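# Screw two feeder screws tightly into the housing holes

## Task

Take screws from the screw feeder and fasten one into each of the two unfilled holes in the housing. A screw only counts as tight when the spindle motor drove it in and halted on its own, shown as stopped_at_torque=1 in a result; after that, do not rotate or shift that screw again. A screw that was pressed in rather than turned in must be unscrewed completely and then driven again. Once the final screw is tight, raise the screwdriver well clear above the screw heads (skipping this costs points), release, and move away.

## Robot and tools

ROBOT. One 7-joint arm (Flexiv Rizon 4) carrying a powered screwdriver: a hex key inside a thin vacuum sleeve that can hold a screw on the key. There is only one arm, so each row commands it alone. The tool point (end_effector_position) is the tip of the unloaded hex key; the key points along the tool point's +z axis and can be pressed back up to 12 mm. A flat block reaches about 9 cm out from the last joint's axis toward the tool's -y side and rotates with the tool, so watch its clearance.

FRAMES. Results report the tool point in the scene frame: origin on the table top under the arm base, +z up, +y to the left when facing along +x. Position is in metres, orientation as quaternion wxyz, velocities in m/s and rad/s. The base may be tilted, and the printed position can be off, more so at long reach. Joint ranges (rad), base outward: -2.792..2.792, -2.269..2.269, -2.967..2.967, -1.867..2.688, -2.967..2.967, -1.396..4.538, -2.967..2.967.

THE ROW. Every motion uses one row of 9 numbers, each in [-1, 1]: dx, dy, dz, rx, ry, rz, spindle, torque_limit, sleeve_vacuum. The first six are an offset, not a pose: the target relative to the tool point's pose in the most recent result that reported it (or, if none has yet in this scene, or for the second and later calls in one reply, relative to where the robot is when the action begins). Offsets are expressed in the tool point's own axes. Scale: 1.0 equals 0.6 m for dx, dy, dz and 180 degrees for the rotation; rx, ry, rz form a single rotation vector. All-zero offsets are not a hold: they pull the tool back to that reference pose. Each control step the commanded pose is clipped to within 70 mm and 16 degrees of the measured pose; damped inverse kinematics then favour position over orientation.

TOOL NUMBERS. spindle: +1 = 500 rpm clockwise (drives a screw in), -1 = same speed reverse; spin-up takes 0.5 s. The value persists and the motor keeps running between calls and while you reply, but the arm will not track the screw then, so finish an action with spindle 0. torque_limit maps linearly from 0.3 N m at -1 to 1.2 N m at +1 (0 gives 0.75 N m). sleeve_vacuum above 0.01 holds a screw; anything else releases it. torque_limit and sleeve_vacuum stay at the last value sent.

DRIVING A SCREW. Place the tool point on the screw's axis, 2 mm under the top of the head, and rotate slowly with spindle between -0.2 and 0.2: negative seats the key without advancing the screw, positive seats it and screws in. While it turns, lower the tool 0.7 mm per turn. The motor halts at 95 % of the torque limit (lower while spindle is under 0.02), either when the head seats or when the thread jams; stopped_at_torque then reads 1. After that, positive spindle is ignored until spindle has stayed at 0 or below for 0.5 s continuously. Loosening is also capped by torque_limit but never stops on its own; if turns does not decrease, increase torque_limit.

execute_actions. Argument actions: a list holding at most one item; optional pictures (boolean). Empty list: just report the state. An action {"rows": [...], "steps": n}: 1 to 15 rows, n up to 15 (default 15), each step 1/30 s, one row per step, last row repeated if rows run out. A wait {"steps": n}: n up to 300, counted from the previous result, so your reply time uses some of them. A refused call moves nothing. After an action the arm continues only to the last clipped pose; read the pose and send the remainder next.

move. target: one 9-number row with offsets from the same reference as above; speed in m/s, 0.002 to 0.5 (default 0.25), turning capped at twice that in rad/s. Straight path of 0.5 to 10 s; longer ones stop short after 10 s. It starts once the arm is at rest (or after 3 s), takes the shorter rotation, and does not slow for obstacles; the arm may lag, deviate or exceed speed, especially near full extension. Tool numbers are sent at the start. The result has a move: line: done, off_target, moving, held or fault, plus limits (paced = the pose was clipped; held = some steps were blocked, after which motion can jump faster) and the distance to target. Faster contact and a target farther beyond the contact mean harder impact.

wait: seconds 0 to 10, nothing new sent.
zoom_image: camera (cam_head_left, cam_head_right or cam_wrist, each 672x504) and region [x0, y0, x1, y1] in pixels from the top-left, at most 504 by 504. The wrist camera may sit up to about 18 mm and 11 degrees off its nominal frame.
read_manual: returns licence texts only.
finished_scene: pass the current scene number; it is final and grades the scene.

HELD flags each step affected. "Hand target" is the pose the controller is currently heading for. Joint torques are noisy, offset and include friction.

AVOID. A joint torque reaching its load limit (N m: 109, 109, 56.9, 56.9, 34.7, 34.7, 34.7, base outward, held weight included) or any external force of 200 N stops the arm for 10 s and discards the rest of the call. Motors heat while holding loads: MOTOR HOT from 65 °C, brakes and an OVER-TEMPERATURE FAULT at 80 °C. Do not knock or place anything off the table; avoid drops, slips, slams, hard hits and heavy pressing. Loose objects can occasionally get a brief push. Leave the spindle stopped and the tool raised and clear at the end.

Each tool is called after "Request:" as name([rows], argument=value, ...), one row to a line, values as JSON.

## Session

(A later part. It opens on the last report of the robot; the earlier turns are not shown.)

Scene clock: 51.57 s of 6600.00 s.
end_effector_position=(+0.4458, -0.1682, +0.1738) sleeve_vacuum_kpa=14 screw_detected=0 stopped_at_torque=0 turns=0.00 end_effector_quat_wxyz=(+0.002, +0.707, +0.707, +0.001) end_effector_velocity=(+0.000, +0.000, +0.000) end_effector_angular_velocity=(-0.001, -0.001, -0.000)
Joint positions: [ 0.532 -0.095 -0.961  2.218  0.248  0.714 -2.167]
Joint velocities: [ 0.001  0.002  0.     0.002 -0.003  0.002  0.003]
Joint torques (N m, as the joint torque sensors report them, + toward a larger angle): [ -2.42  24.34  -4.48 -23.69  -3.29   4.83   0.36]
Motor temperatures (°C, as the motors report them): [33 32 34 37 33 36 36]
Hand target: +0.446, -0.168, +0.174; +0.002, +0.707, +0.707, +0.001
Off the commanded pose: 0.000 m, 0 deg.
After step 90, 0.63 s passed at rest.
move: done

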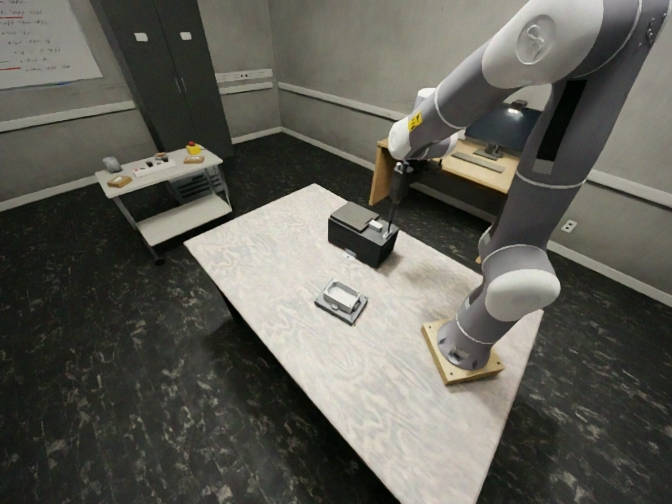

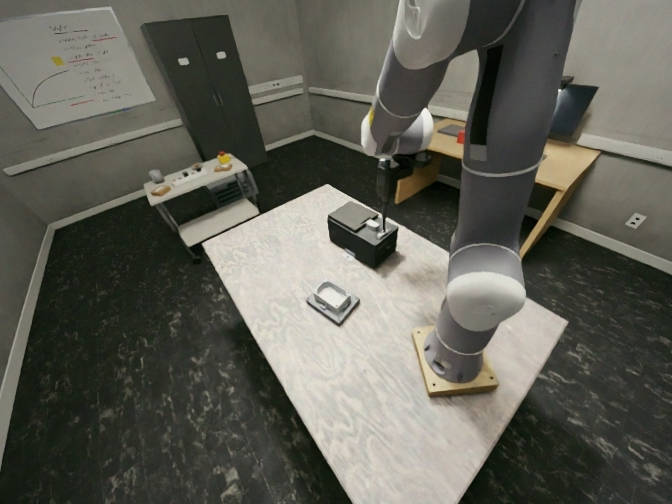

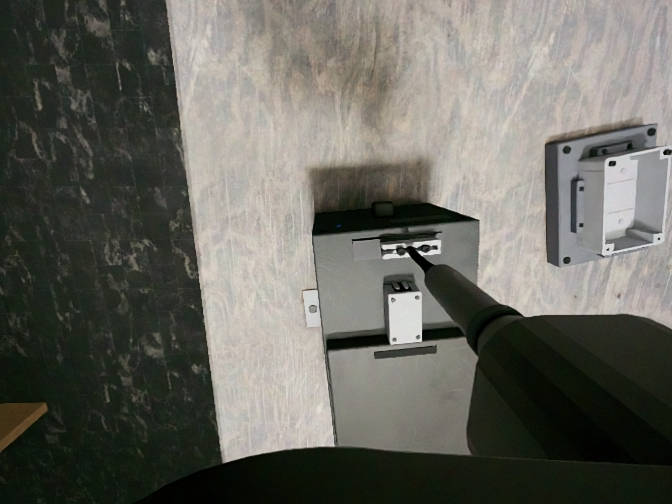

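Request:
move(target=[0,-0.0013,0.012,0,0,0,-0.1,0,1], speed=0.006)

Request:
execute_actions([
  {"rows":[[0,0,0,0,0,0,0,0,1]],"steps":3},
])

Request:
zoom_image(camera="cam_wrist", region=[380, 220, 440, 280])

Scene clock: 57.40 s of 6600.00 s.
end_effector_position=(+0.4451, -0.1680, +0.1666) sleeve_vacuum_kpa=36 screw_detected=1 stopped_at_torque=0 turns=-1.18 end_effector_quat_wxyz=(+0.002, +0.707, +0.707, +0.001) end_effector_velocity=(+0.000, +0.000, -0.000) end_effector_angular_velocity=(-0.000, -0.000, +0.001)
Joint positions: [ 0.528 -0.121 -0.958  2.218  0.28   0.726 -2.19 ]
Joint velocities: [-0.    -0.001  0.    -0.     0.001  0.    -0.001]
Joint torques (N m, as the joint torque sensors report them, + toward a larger angle): [ -5.02  21.87  -5.9  -23.84  -2.73   4.48  -0.17]
Motor temperatures (°C, as the motors report them): [33 32 34 37 33 36 36]
Hand target: +0.445, -0.168, +0.167; +0.002, +0.707, +0.707, +0.001
Off the commanded pose: 0.000 m, 0 deg.
After step 90, 1.40 s passed at rest.
move: done

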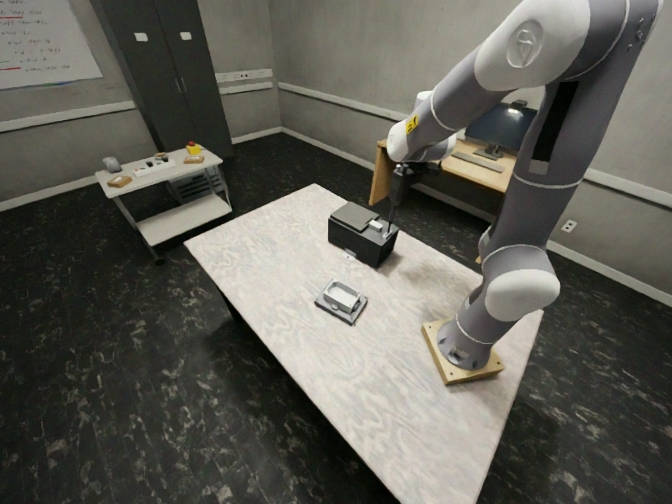

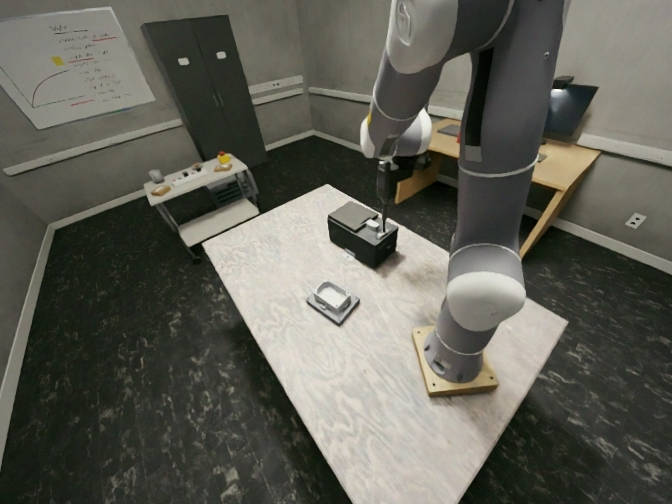

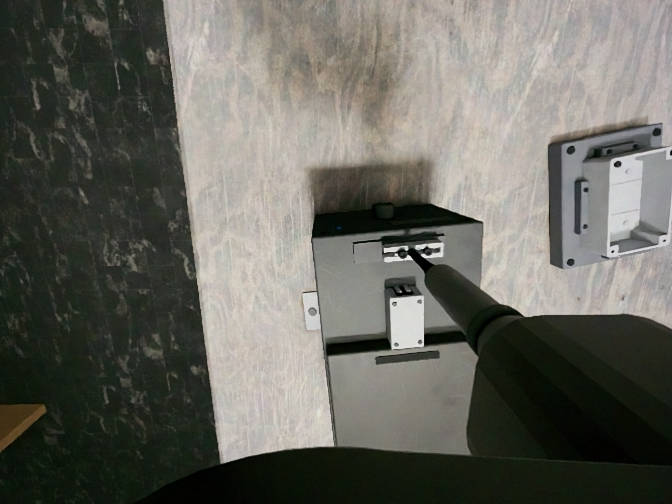

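Scene clock: 57.50 s of 6600.00 s.
end_effector_position=(+0.4452, -0.1680, +0.1666) sleeve_vacuum_kpa=36 screw_detected=1 stopped_at_torque=0 turns=-1.18 end_effector_quat_wxyz=(+0.002, +0.707, +0.707, +0.001) end_effector_velocity=(+0.000, -0.000, +0.000) end_effector_angular_velocity=(-0.000, -0.000, -0.000)
Joint positions: [ 0.528 -0.121 -0.958  2.218  0.28   0.726 -2.19 ]
Joint velocities: [-0.    -0.     0.    -0.     0.     0.001 -0.   ]
Joint torques (N m, as the joint torque sensors report them, + toward a larger angle): [ -3.82  24.29  -5.82 -24.15  -2.84   3.94   0.14]
Motor temperatures (°C, as the motors report them): [33 32 34 37 33 36 36]
Hand target: +0.445, -0.168, +0.167; +0.002, +0.707, +0.707, +0.001
Off the commanded pose: 0.000 m, 0 deg.
Steps of this call (steps 1 to 3: all 3 steps of this action). Readings (end_effector_position | what the end effector reports):
1: (+0.4451, -0.1680, +0.1666) | sleeve_vacuum_kpa=36 screw_detected=1 stopped_at_torque=0 turns=-1.18
2: (+0.4452, -0.1680, +0.1666) | sleeve_vacuum_kpa=36 screw_detected=1 stopped_at_torque=0 turns=-1.18
3: the state above

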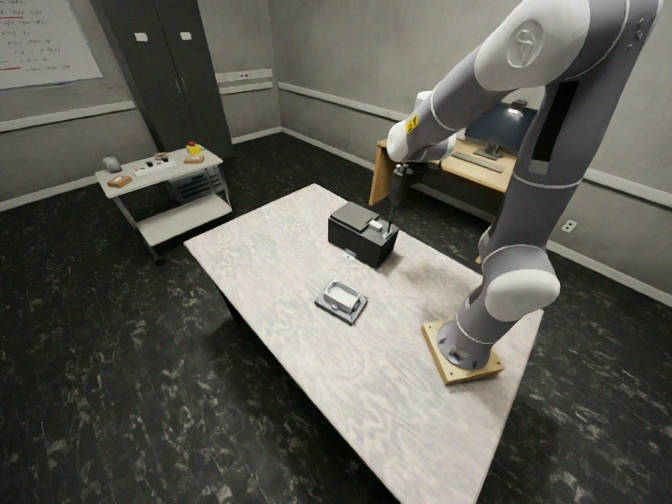

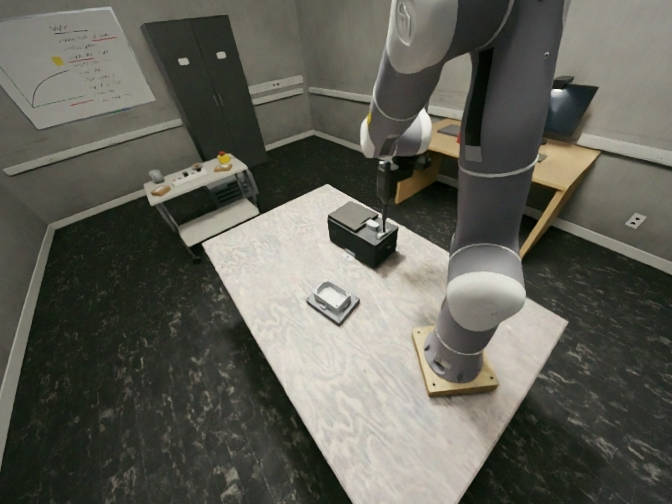

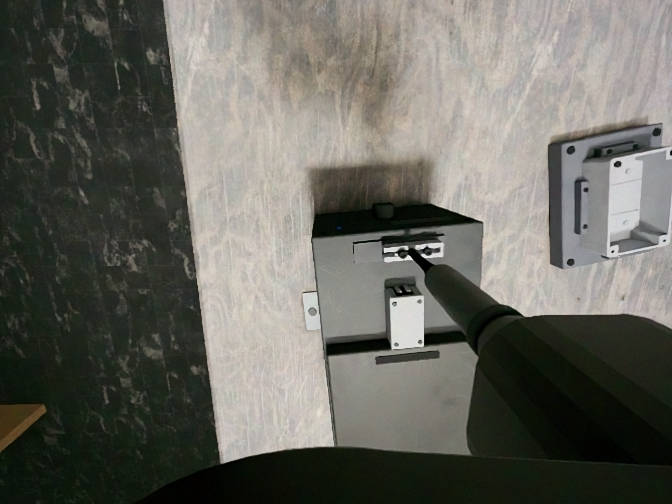

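Region (380, 220, 440, 280) of cam_wrist's 672x504 image, scaled by 8.400, with more detail than that image has.

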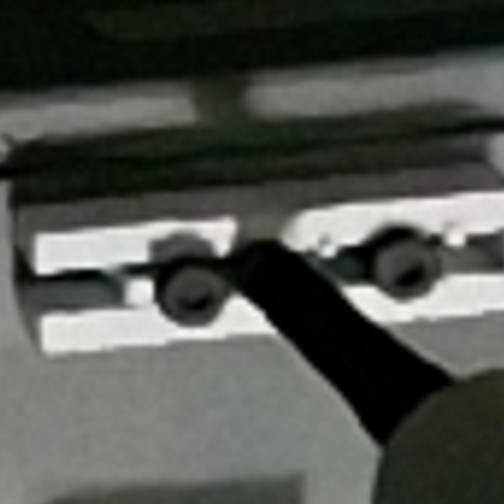

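Request:
move(target=[0,0,-0.05,0,0,0,0,0,1], speed=0.05)

Request:
move(target=[0.455,0.067,0.12,0,0,0,0,0,1], speed=0.2)

Request:
zoom_image(camera="cam_wrist", region=[330, 110, 510, 290])

Scene clock: 62.43 s of 6600.00 s.
end_effector_position=(+0.4452, -0.1681, +0.1967) sleeve_vacuum_kpa=39 screw_detected=1 stopped_at_torque=0 turns=-1.18 end_effector_quat_wxyz=(+0.002, +0.707, +0.707, +0.001) end_effector_velocity=(-0.000, -0.000, +0.000) end_effector_angular_velocity=(-0.001, +0.001, -0.001)
Joint positions: [ 0.537 -0.001 -0.96   2.223  0.142  0.677 -2.089]
Joint velocities: [ 0.     0.004  0.001  0.002 -0.005  0.     0.004]
Joint torques (N m, as the joint torque sensors report them, + toward a larger angle): [ -3.84  22.44  -2.5  -25.63  -3.26   3.21   0.66]
Motor temperatures (°C, as the motors report them): [33 32 34 37 33 36 36]
Hand target: +0.445, -0.168, +0.197; +0.002, +0.707, +0.707, +0.001
Off the commanded pose: 0.000 m, 0 deg.
After step 90, 1.03 s passed at rest.
move: done

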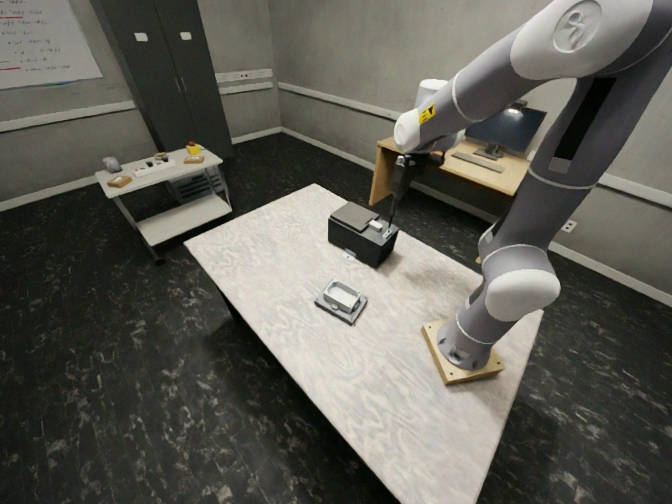

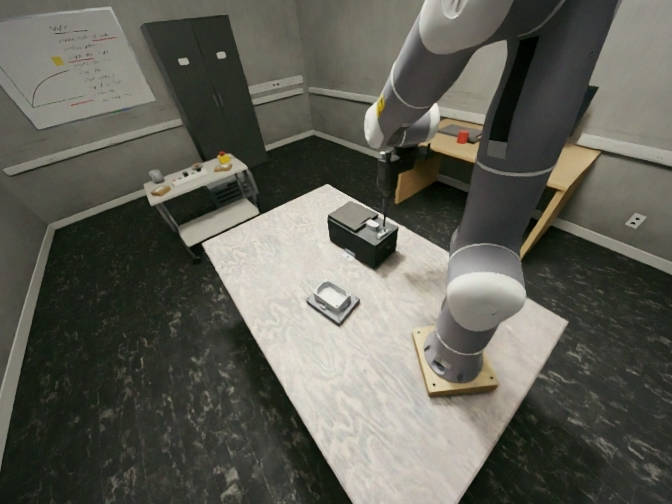

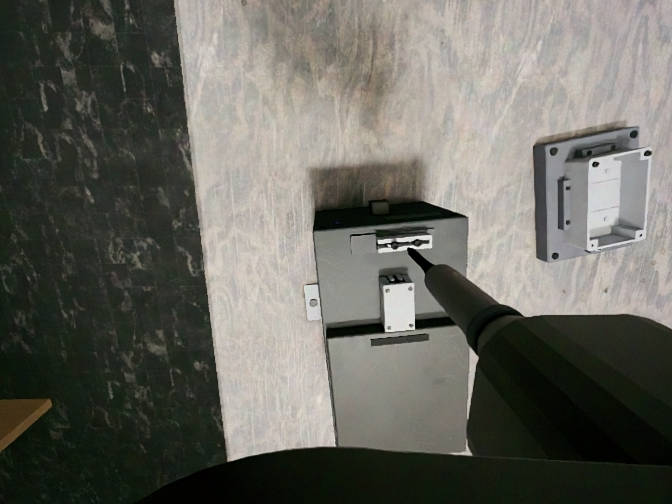

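Scene clock: 64.27 s of 6600.00 s.
end_effector_position=(+0.4865, +0.1054, +0.1248) sleeve_vacuum_kpa=39 screw_detected=1 stopped_at_torque=0 turns=-1.18 end_effector_quat_wxyz=(+0.002, +0.707, +0.707, +0.002) end_effector_velocity=(+0.001, +0.001, -0.000) end_effector_angular_velocity=(+0.000, -0.000, -0.001)
Joint positions: [ 0.833 -0.033 -0.606  2.375  0.147  0.915 -1.463]
Joint velocities: [ 0.001 -0.002  0.    -0.001  0.002  0.001  0.   ]
Joint torques (N m, as the joint torque sensors report them, + toward a larger angle): [ -2.    26.87  -1.46 -23.23  -1.94   5.6    0.76]
Motor temperatures (°C, as the motors report them): [33 32 34 38 33 36 36]
Hand target: +0.487, +0.106, +0.125; +0.002, +0.707, +0.707, +0.002
Off the commanded pose: 0.001 m, 0 deg.
move: done

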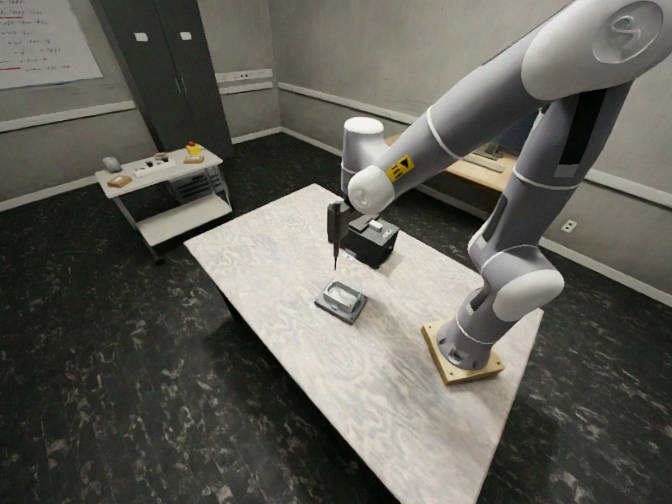

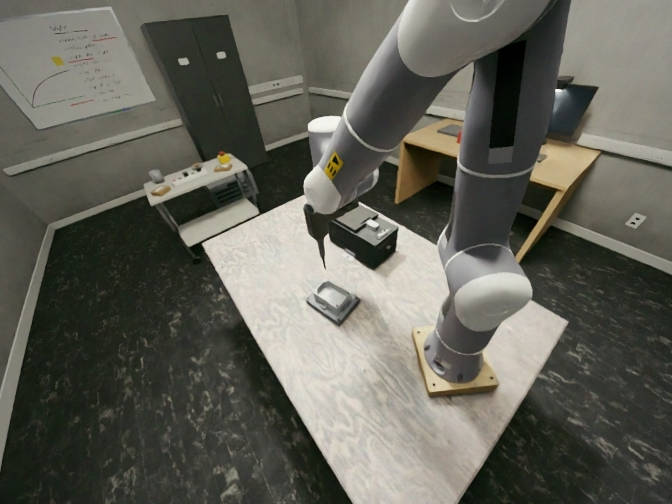

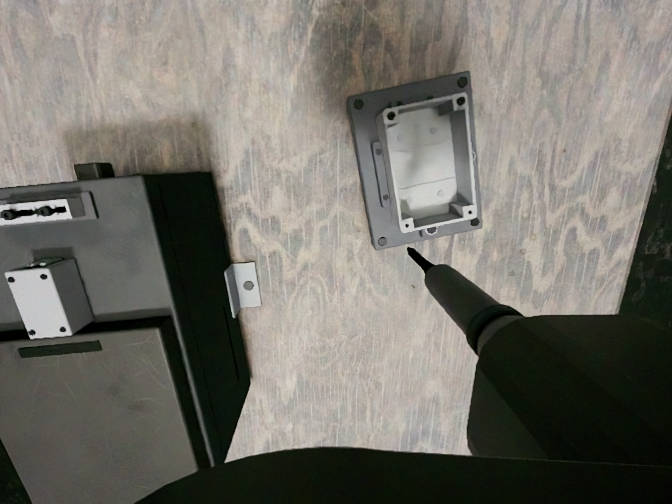

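Region (330, 110, 510, 290) of cam_wrist's 672x504 image, scaled by 2.800, with more detail than that image has.

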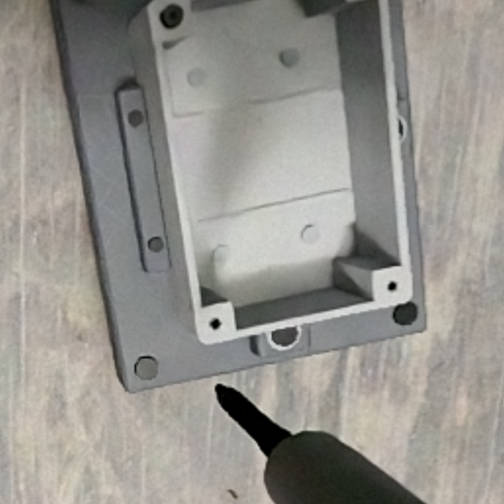

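Request:
move(target=[0.02,-0.016,0.05,0.0015,0,0,0,0,1], speed=0.05)

Request:
zoom_image(camera="cam_wrist", region=[380, 220, 440, 280])

Request:
zoom_image(camera="cam_head_right", region=[300, 255, 350, 305])

Request:
zoom_image(camera="cam_head_left", region=[310, 255, 360, 305])

Scene clock: 72.60 s of 6600.00 s.
end_effector_position=(+0.4769, +0.1173, +0.0947) sleeve_vacuum_kpa=39 screw_detected=1 stopped_at_torque=0 turns=-1.18 end_effector_quat_wxyz=(+0.000, +0.707, +0.707, -0.000) end_effector_velocity=(+0.000, +0.000, -0.000) end_effector_angular_velocity=(+0.001, -0.000, +0.000)
Joint positions: [ 0.854 -0.117 -0.583  2.389  0.242  0.991 -1.499]
Joint velocities: [ 0.    -0.001  0.001 -0.     0.003  0.001 -0.002]
Joint torques (N m, as the joint torque sensors report them, + toward a larger angle): [ -2.12  27.61  -2.93 -20.41  -1.78   5.42  -0.19]
Motor temperatures (°C, as the motors report them): [33 32 34 38 33 36 36]
Hand target: +0.477, +0.117, +0.095; +0.000, +0.707, +0.707, +0.000
Off the commanded pose: 0.000 m, 0 deg.
After step 90, 4.37 s passed at rest.
move: done

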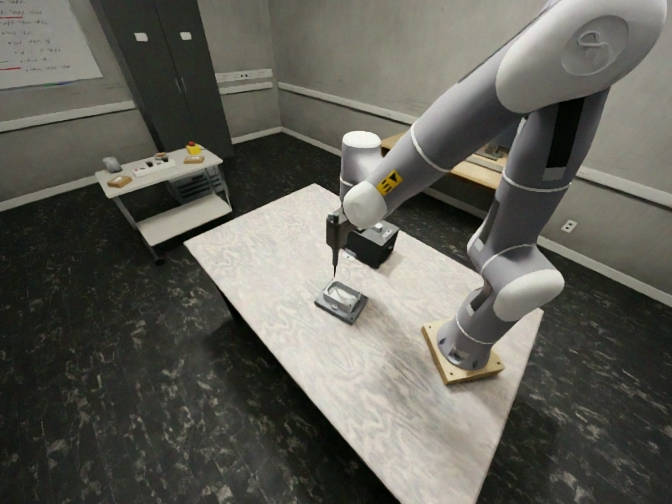

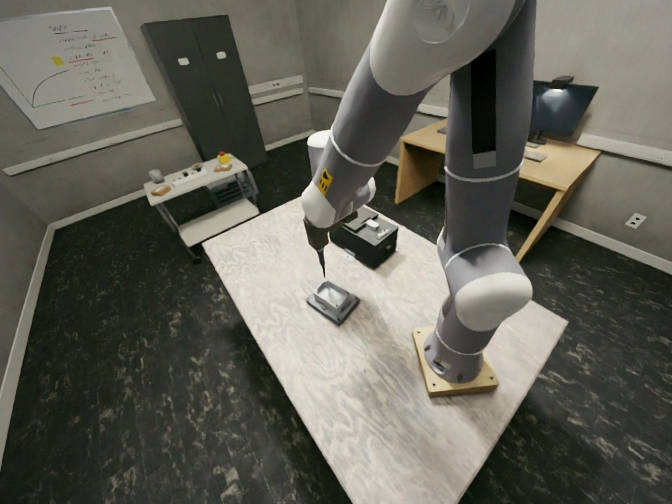

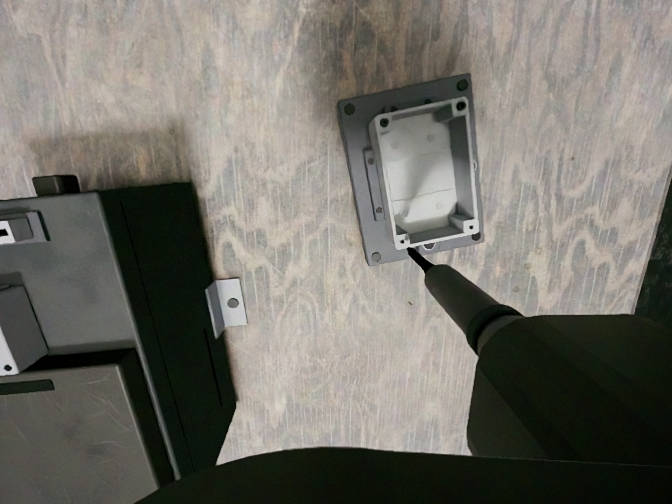

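Region (380, 220, 440, 280) of cam_wrist's 672x504 image, scaled by 8.400, with more detail than that image has.

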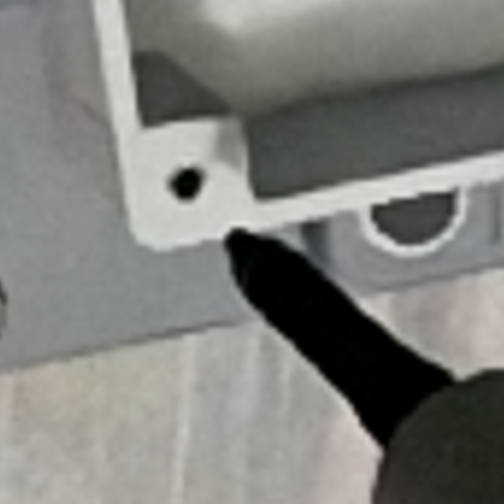

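Region (300, 255, 350, 305) of cam_head_right's 672x504 image, scaled by 10.080, with more detail than that image has.

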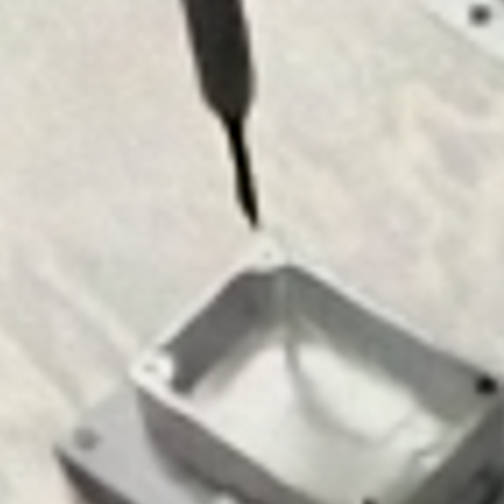

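Region (310, 255, 360, 305) of cam_head_left's 672x504 image, scaled by 10.080, with more detail than that image has.

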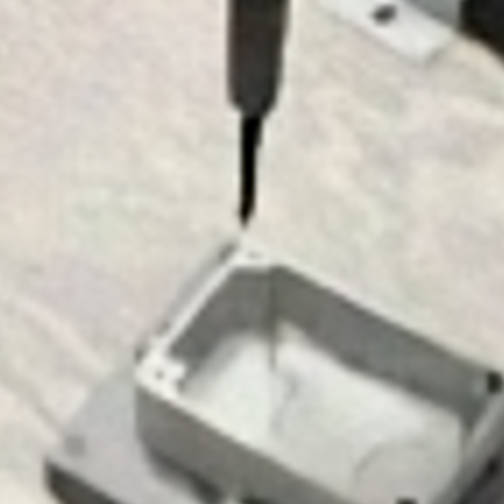

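Request:
move(target=[-0.003,-0.0038,0.014,0,0,0,0,0,1], speed=0.02)

Request:
zoom_image(camera="cam_wrist", region=[380, 220, 440, 280])

Request:
zoom_image(camera="cam_head_right", region=[300, 255, 350, 305])

Request:
zoom_image(camera="cam_head_left", region=[310, 255, 360, 305])

Scene clock: 78.20 s of 6600.00 s.
end_effector_position=(+0.4745, +0.1155, +0.0863) sleeve_vacuum_kpa=39 screw_detected=1 stopped_at_torque=0 turns=-1.18 end_effector_quat_wxyz=(-0.000, +0.707, +0.707, -0.000) end_effector_velocity=(+0.000, -0.000, -0.000) end_effector_angular_velocity=(+0.001, -0.000, -0.000)
Joint positions: [ 0.851 -0.144 -0.578  2.39   0.276  1.011 -1.526]
Joint velocities: [ 0.    -0.002 -0.    -0.     0.004  0.001 -0.003]
Joint torques (N m, as the joint torque sensors report them, + toward a larger angle): [ -3.35  29.09  -2.69 -19.28  -1.41   5.15   0.17]
Motor temperatures (°C, as the motors report them): [33 33 34 37 33 36 36]
Hand target: +0.475, +0.116, +0.086; +0.000, +0.707, +0.707, -0.000
Off the commanded pose: 0.000 m, 0 deg.
After step 90, 1.90 s passed at rest.
move: done

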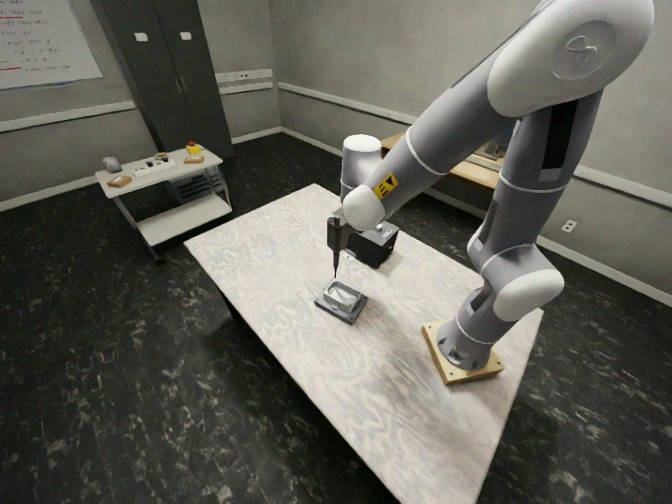

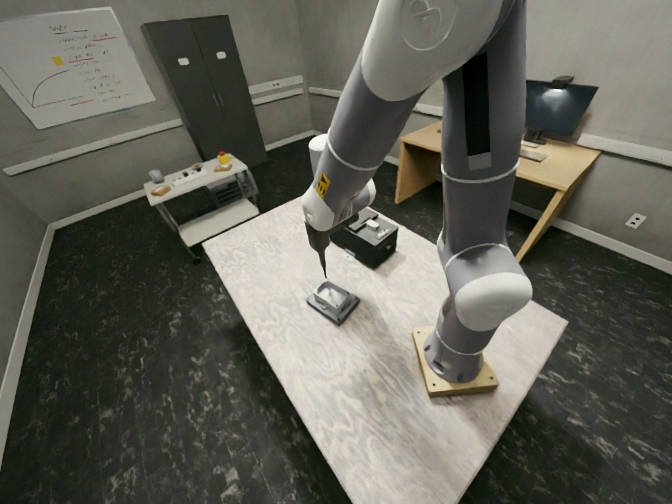

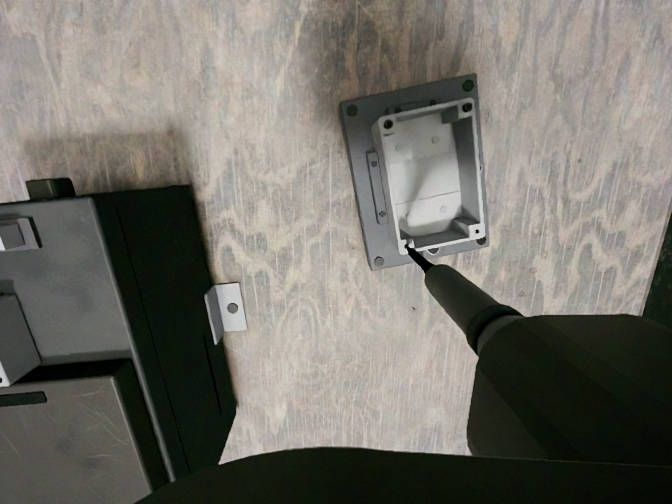

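Region (380, 220, 440, 280) of cam_wrist's 672x504 image, scaled by 8.400, with more detail than that image has.

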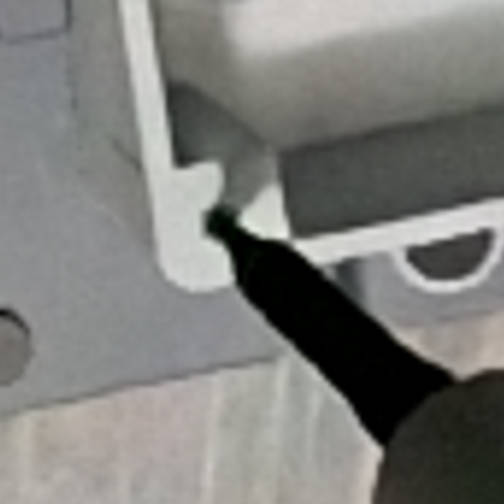

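Region (300, 255, 350, 305) of cam_head_right's 672x504 image, scaled by 10.080, with more detail than that image has.

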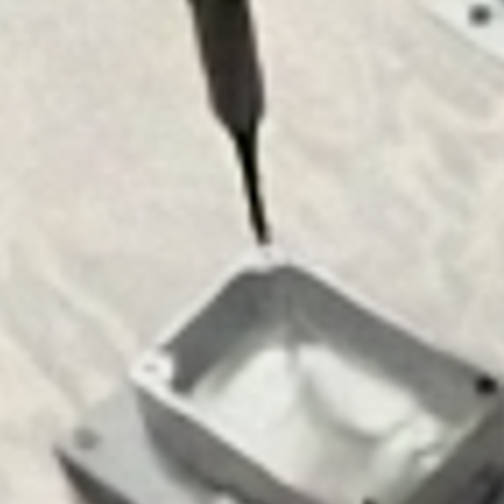

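Region (310, 255, 360, 305) of cam_head_left's 672x504 image, scaled by 10.080, with more detail than that image has.

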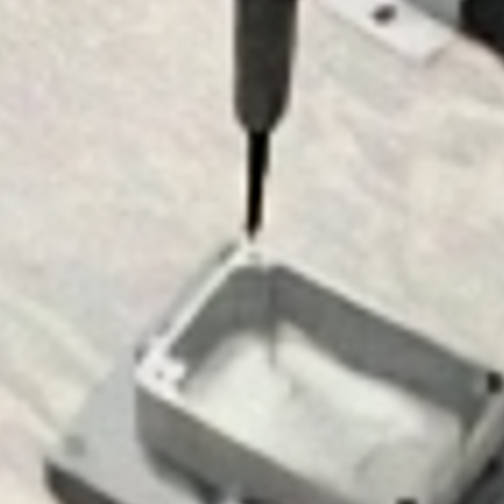

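Request:
move(target=[-0.0004,-0.0004,0.009,0,0,0,0,0,1], speed=0.01)

Request:
move(target=[0,0,0.012,0,0,0,0.3,0,1], speed=0.002)

Request:
execute_actions([
  {"rows":[[0,0,0,0,0,0,0,0,1]],"steps":3},
])

Request:
zoom_image(camera="cam_wrist", region=[380, 220, 440, 280])

Request:
zoom_image(camera="cam_head_right", region=[300, 255, 350, 305])

Scene clock: 84.27 s of 6600.00 s.
end_effector_position=(+0.4740, +0.1153, +0.0809) sleeve_vacuum_kpa=39 screw_detected=1 stopped_at_torque=0 turns=-1.18 end_effector_quat_wxyz=(-0.000, +0.707, +0.707, -0.001) end_effector_velocity=(+0.000, +0.000, -0.000) end_effector_angular_velocity=(+0.001, -0.001, +0.000)
Joint positions: [ 0.849 -0.164 -0.573  2.386  0.3    1.021 -1.544]
Joint velocities: [ 0.    -0.001  0.    -0.001  0.002  0.001 -0.002]
Joint torques (N m, as the joint torque sensors report them, + toward a larger angle): [ -3.47  29.02  -3.39 -19.24  -1.61   5.36  -0.11]
Motor temperatures (°C, as the motors report them): [33 33 34 37 33 36 36]
Hand target: +0.474, +0.115, +0.081; -0.000, +0.707, +0.707, -0.000
Off the commanded pose: 0.000 m, 0 deg.
After step 90, 2.30 s passed at rest.
move: done

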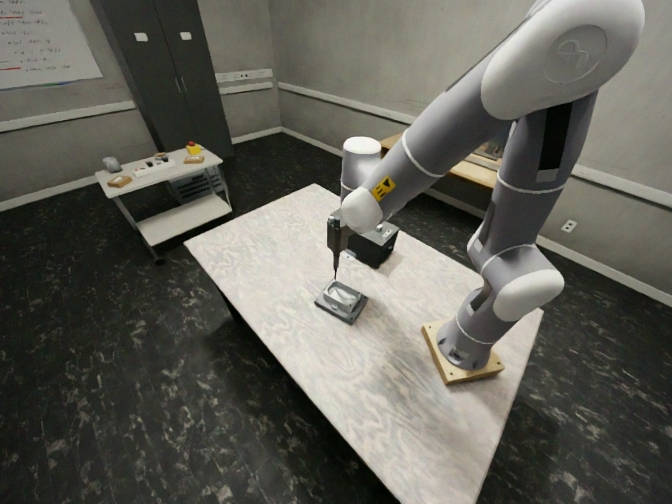

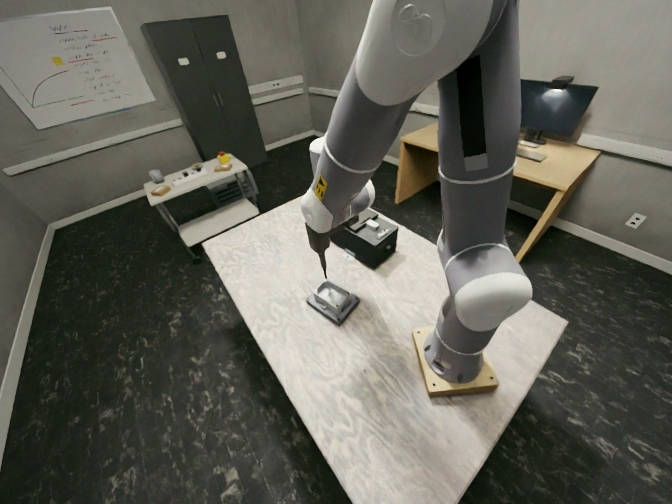

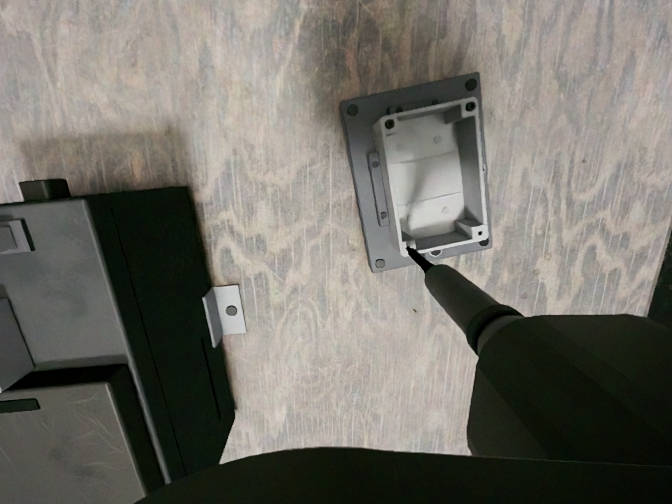

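Scene clock: 88.10 s of 6600.00 s.
end_effector_position=(+0.4740, +0.1153, +0.0738) sleeve_vacuum_kpa=40 screw_detected=1 stopped_at_torque=0 turns=8.25 end_effector_quat_wxyz=(-0.000, +0.707, +0.707, -0.001) end_effector_velocity=(-0.000, -0.000, -0.000) end_effector_angular_velocity=(-0.000, +0.000, -0.000)
Joint positions: [ 0.846 -0.191 -0.566  2.379  0.334  1.034 -1.568]
Joint velocities: [ 0.    -0.001 -0.     0.     0.001  0.001 -0.001]
Joint torques (N m, as the joint torque sensors report them, + toward a larger angle): [ -2.63  28.04  -3.73 -17.81  -1.65   4.98  -0.26]
Motor temperatures (°C, as the motors report them): [33 33 34 37 33 36 36]
Hand target: +0.474, +0.115, +0.074; -0.000, +0.707, +0.707, -0.001
Off the commanded pose: 0.000 m, 0 deg.
move: done

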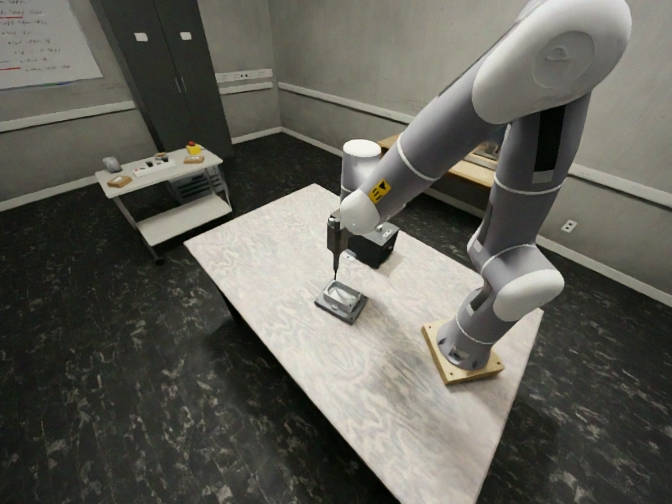

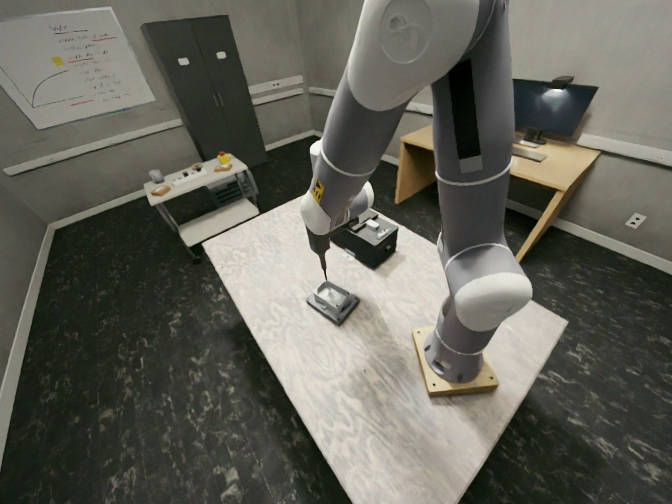

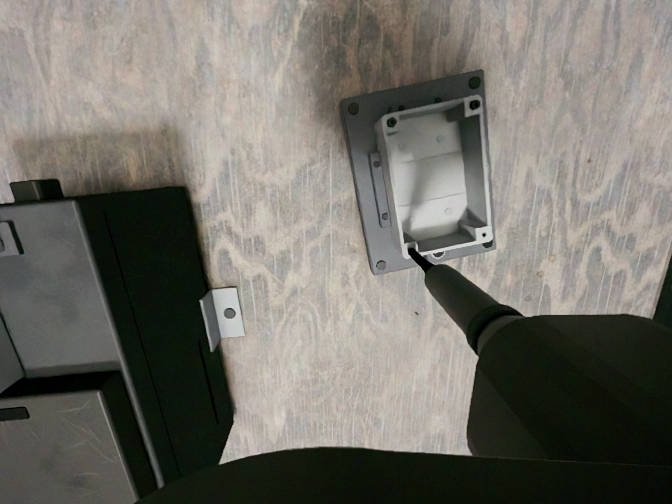

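Scene clock: 88.20 s of 6600.00 s.
end_effector_position=(+0.4740, +0.1154, +0.0738) sleeve_vacuum_kpa=40 screw_detected=1 stopped_at_torque=0 turns=8.25 end_effector_quat_wxyz=(-0.000, +0.707, +0.707, -0.001) end_effector_velocity=(+0.000, -0.000, +0.000) end_effector_angular_velocity=(-0.000, -0.000, +0.000)
Joint positions: [ 0.846 -0.191 -0.566  2.379  0.334  1.034 -1.568]
Joint velocities: [ 0.     0.    -0.     0.    -0.     0.001 -0.   ]
Joint torques (N m, as the joint torque sensors report them, + toward a larger angle): [ -1.66  30.05  -4.13 -18.27  -1.88   4.58   0.06]
Motor temperatures (°C, as the motors report them): [33 33 34 37 33 36 36]
Hand target: +0.474, +0.115, +0.074; -0.000, +0.707, +0.707, -0.001
Off the commanded pose: 0.000 m, 0 deg.
Steps of this call (steps 1 to 3: all 3 steps of this action). Readings (end_effector_position | what the end effector reports):
1: (+0.4740, +0.1153, +0.0738) | sleeve_vacuum_kpa=40 screw_detected=1 stopped_at_torque=0 turns=8.25
2: (+0.4740, +0.1153, +0.0738) | sleeve_vacuum_kpa=40 screw_detected=1 stopped_at_torque=0 turns=8.25
3: the state above

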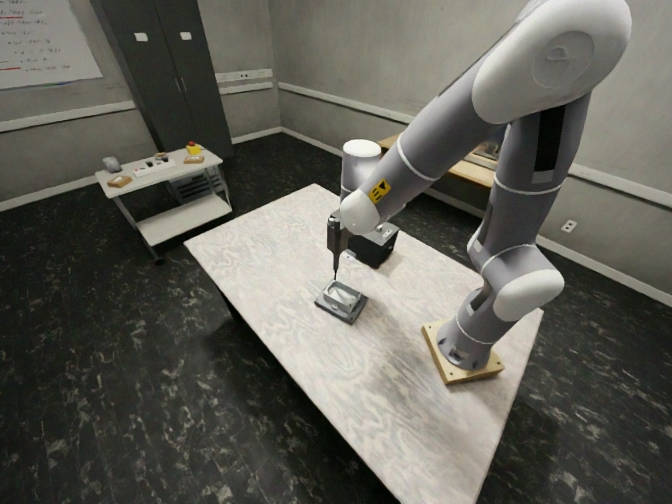

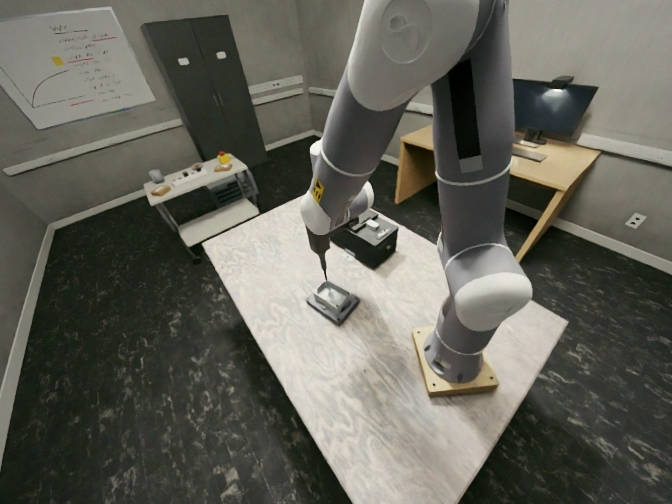

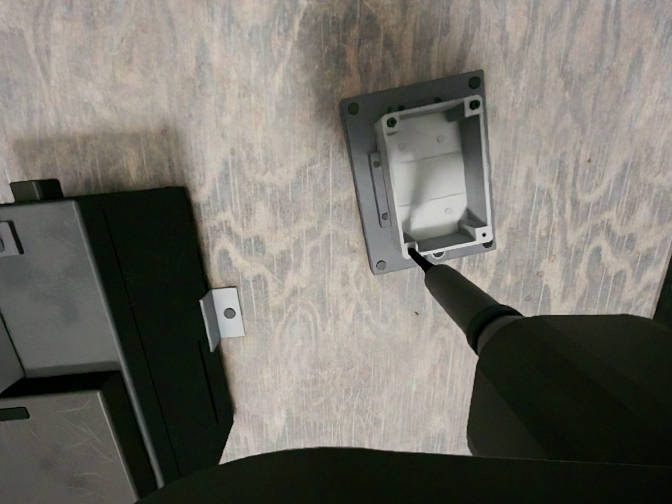

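Region (380, 220, 440, 280) of cam_wrist's 672x504 image, scaled by 8.400, with more detail than that image has.

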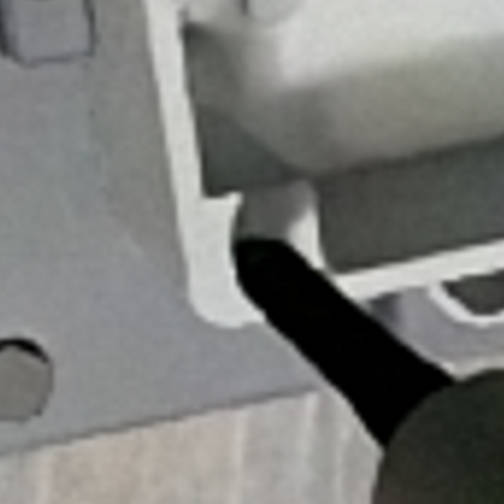

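Region (300, 255, 350, 305) of cam_head_right's 672x504 image, scaled by 10.080, with more detail than that image has.

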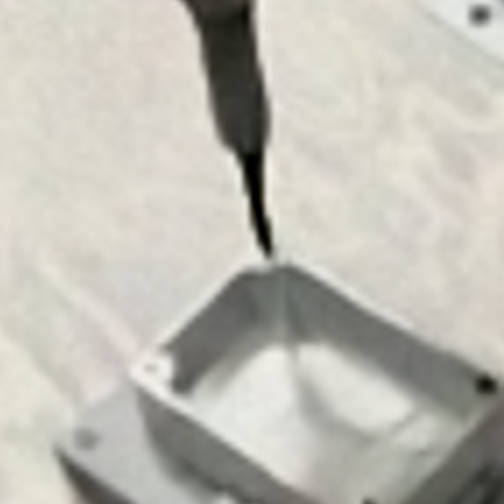

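Going in.

Request:
move(target=[0,0,0.012,0,0,0,0.32,0,1], speed=0.002)

Request:
execute_actions([
  {"rows":[[0,0,0,0,0,0,0,0,1]],"steps":3},
], pictures=false)

Scene clock: 95.57 s of 6600.00 s.
end_effector_position=(+0.4740, +0.1154, +0.0667) sleeve_vacuum_kpa=40 screw_detected=1 stopped_at_torque=1 turns=16.05 end_effector_quat_wxyz=(-0.000, +0.707, +0.707, -0.000) end_effector_velocity=(-0.000, +0.000, -0.000) end_effector_angular_velocity=(+0.000, +0.000, +0.000)
Joint positions: [ 0.842 -0.218 -0.558  2.371  0.367  1.046 -1.591]
Joint velocities: [-0.     0.     0.    -0.     0.001 -0.    -0.001]
Joint torques (N m, as the joint torque sensors report them, + toward a larger angle): [ -2.59  28.43  -3.75 -17.33  -1.61   5.05   0.12]
Motor temperatures (°C, as the motors report them): [33 33 34 37 33 36 36]
Hand target: +0.474, +0.115, +0.067; -0.000, +0.707, +0.707, -0.001
Off the commanded pose: 0.000 m, 0 deg.
After step 90, 0.53 s passed at rest.
move: done

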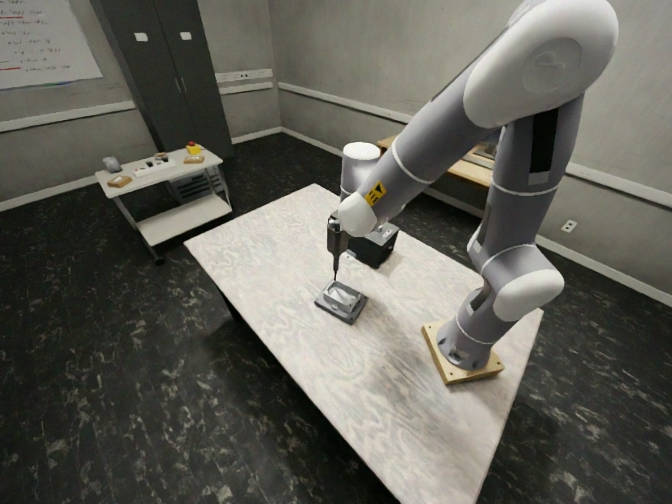

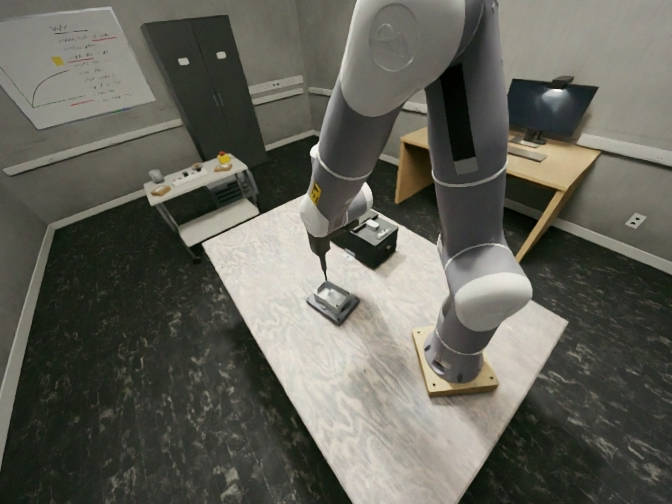

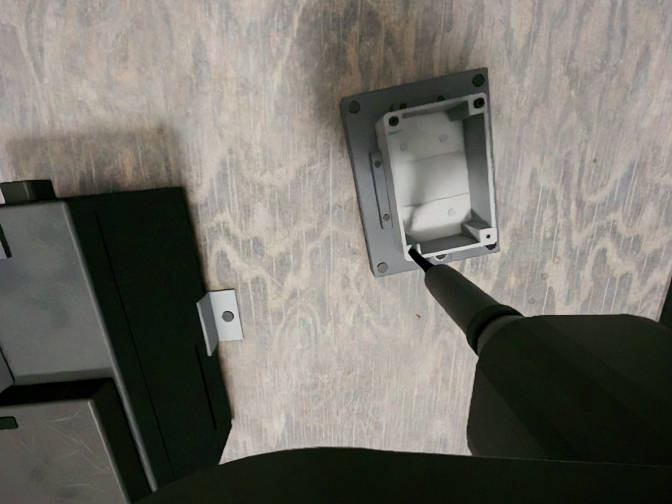

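Scene clock: 95.67 s of 6600.00 s.
end_effector_position=(+0.4740, +0.1154, +0.0667) sleeve_vacuum_kpa=40 screw_detected=1 stopped_at_torque=1 turns=16.05 end_effector_quat_wxyz=(-0.000, +0.707, +0.707, -0.000) end_effector_velocity=(+0.000, +0.000, +0.000) end_effector_angular_velocity=(+0.001, -0.001, +0.000)
Joint positions: [ 0.842 -0.218 -0.558  2.371  0.367  1.046 -1.591]
Joint velocities: [ 0.     0.001  0.    -0.     0.    -0.    -0.   ]
Joint torques (N m, as the joint torque sensors report them, + toward a larger angle): [ -2.24  31.06  -4.18 -17.48  -1.78   4.62   0.07]
Motor temperatures (°C, as the motors report them): [33 33 34 37 33 36 36]
Hand target: +0.474, +0.115, +0.067; -0.000, +0.707, +0.707, -0.000
Off the commanded pose: 0.000 m, 0 deg.
Steps of this call (steps 1 to 3: all 3 steps of this action). Readings (end_effector_position | what the end effector reports):
1: (+0.4740, +0.1154, +0.0667) | sleeve_vacuum_kpa=40 screw_detected=1 stopped_at_torque=1 turns=16.05
2: (+0.4740, +0.1154, +0.0667) | sleeve_vacuum_kpa=40 screw_detected=1 stopped_at_torque=1 turns=16.05
3: the state above


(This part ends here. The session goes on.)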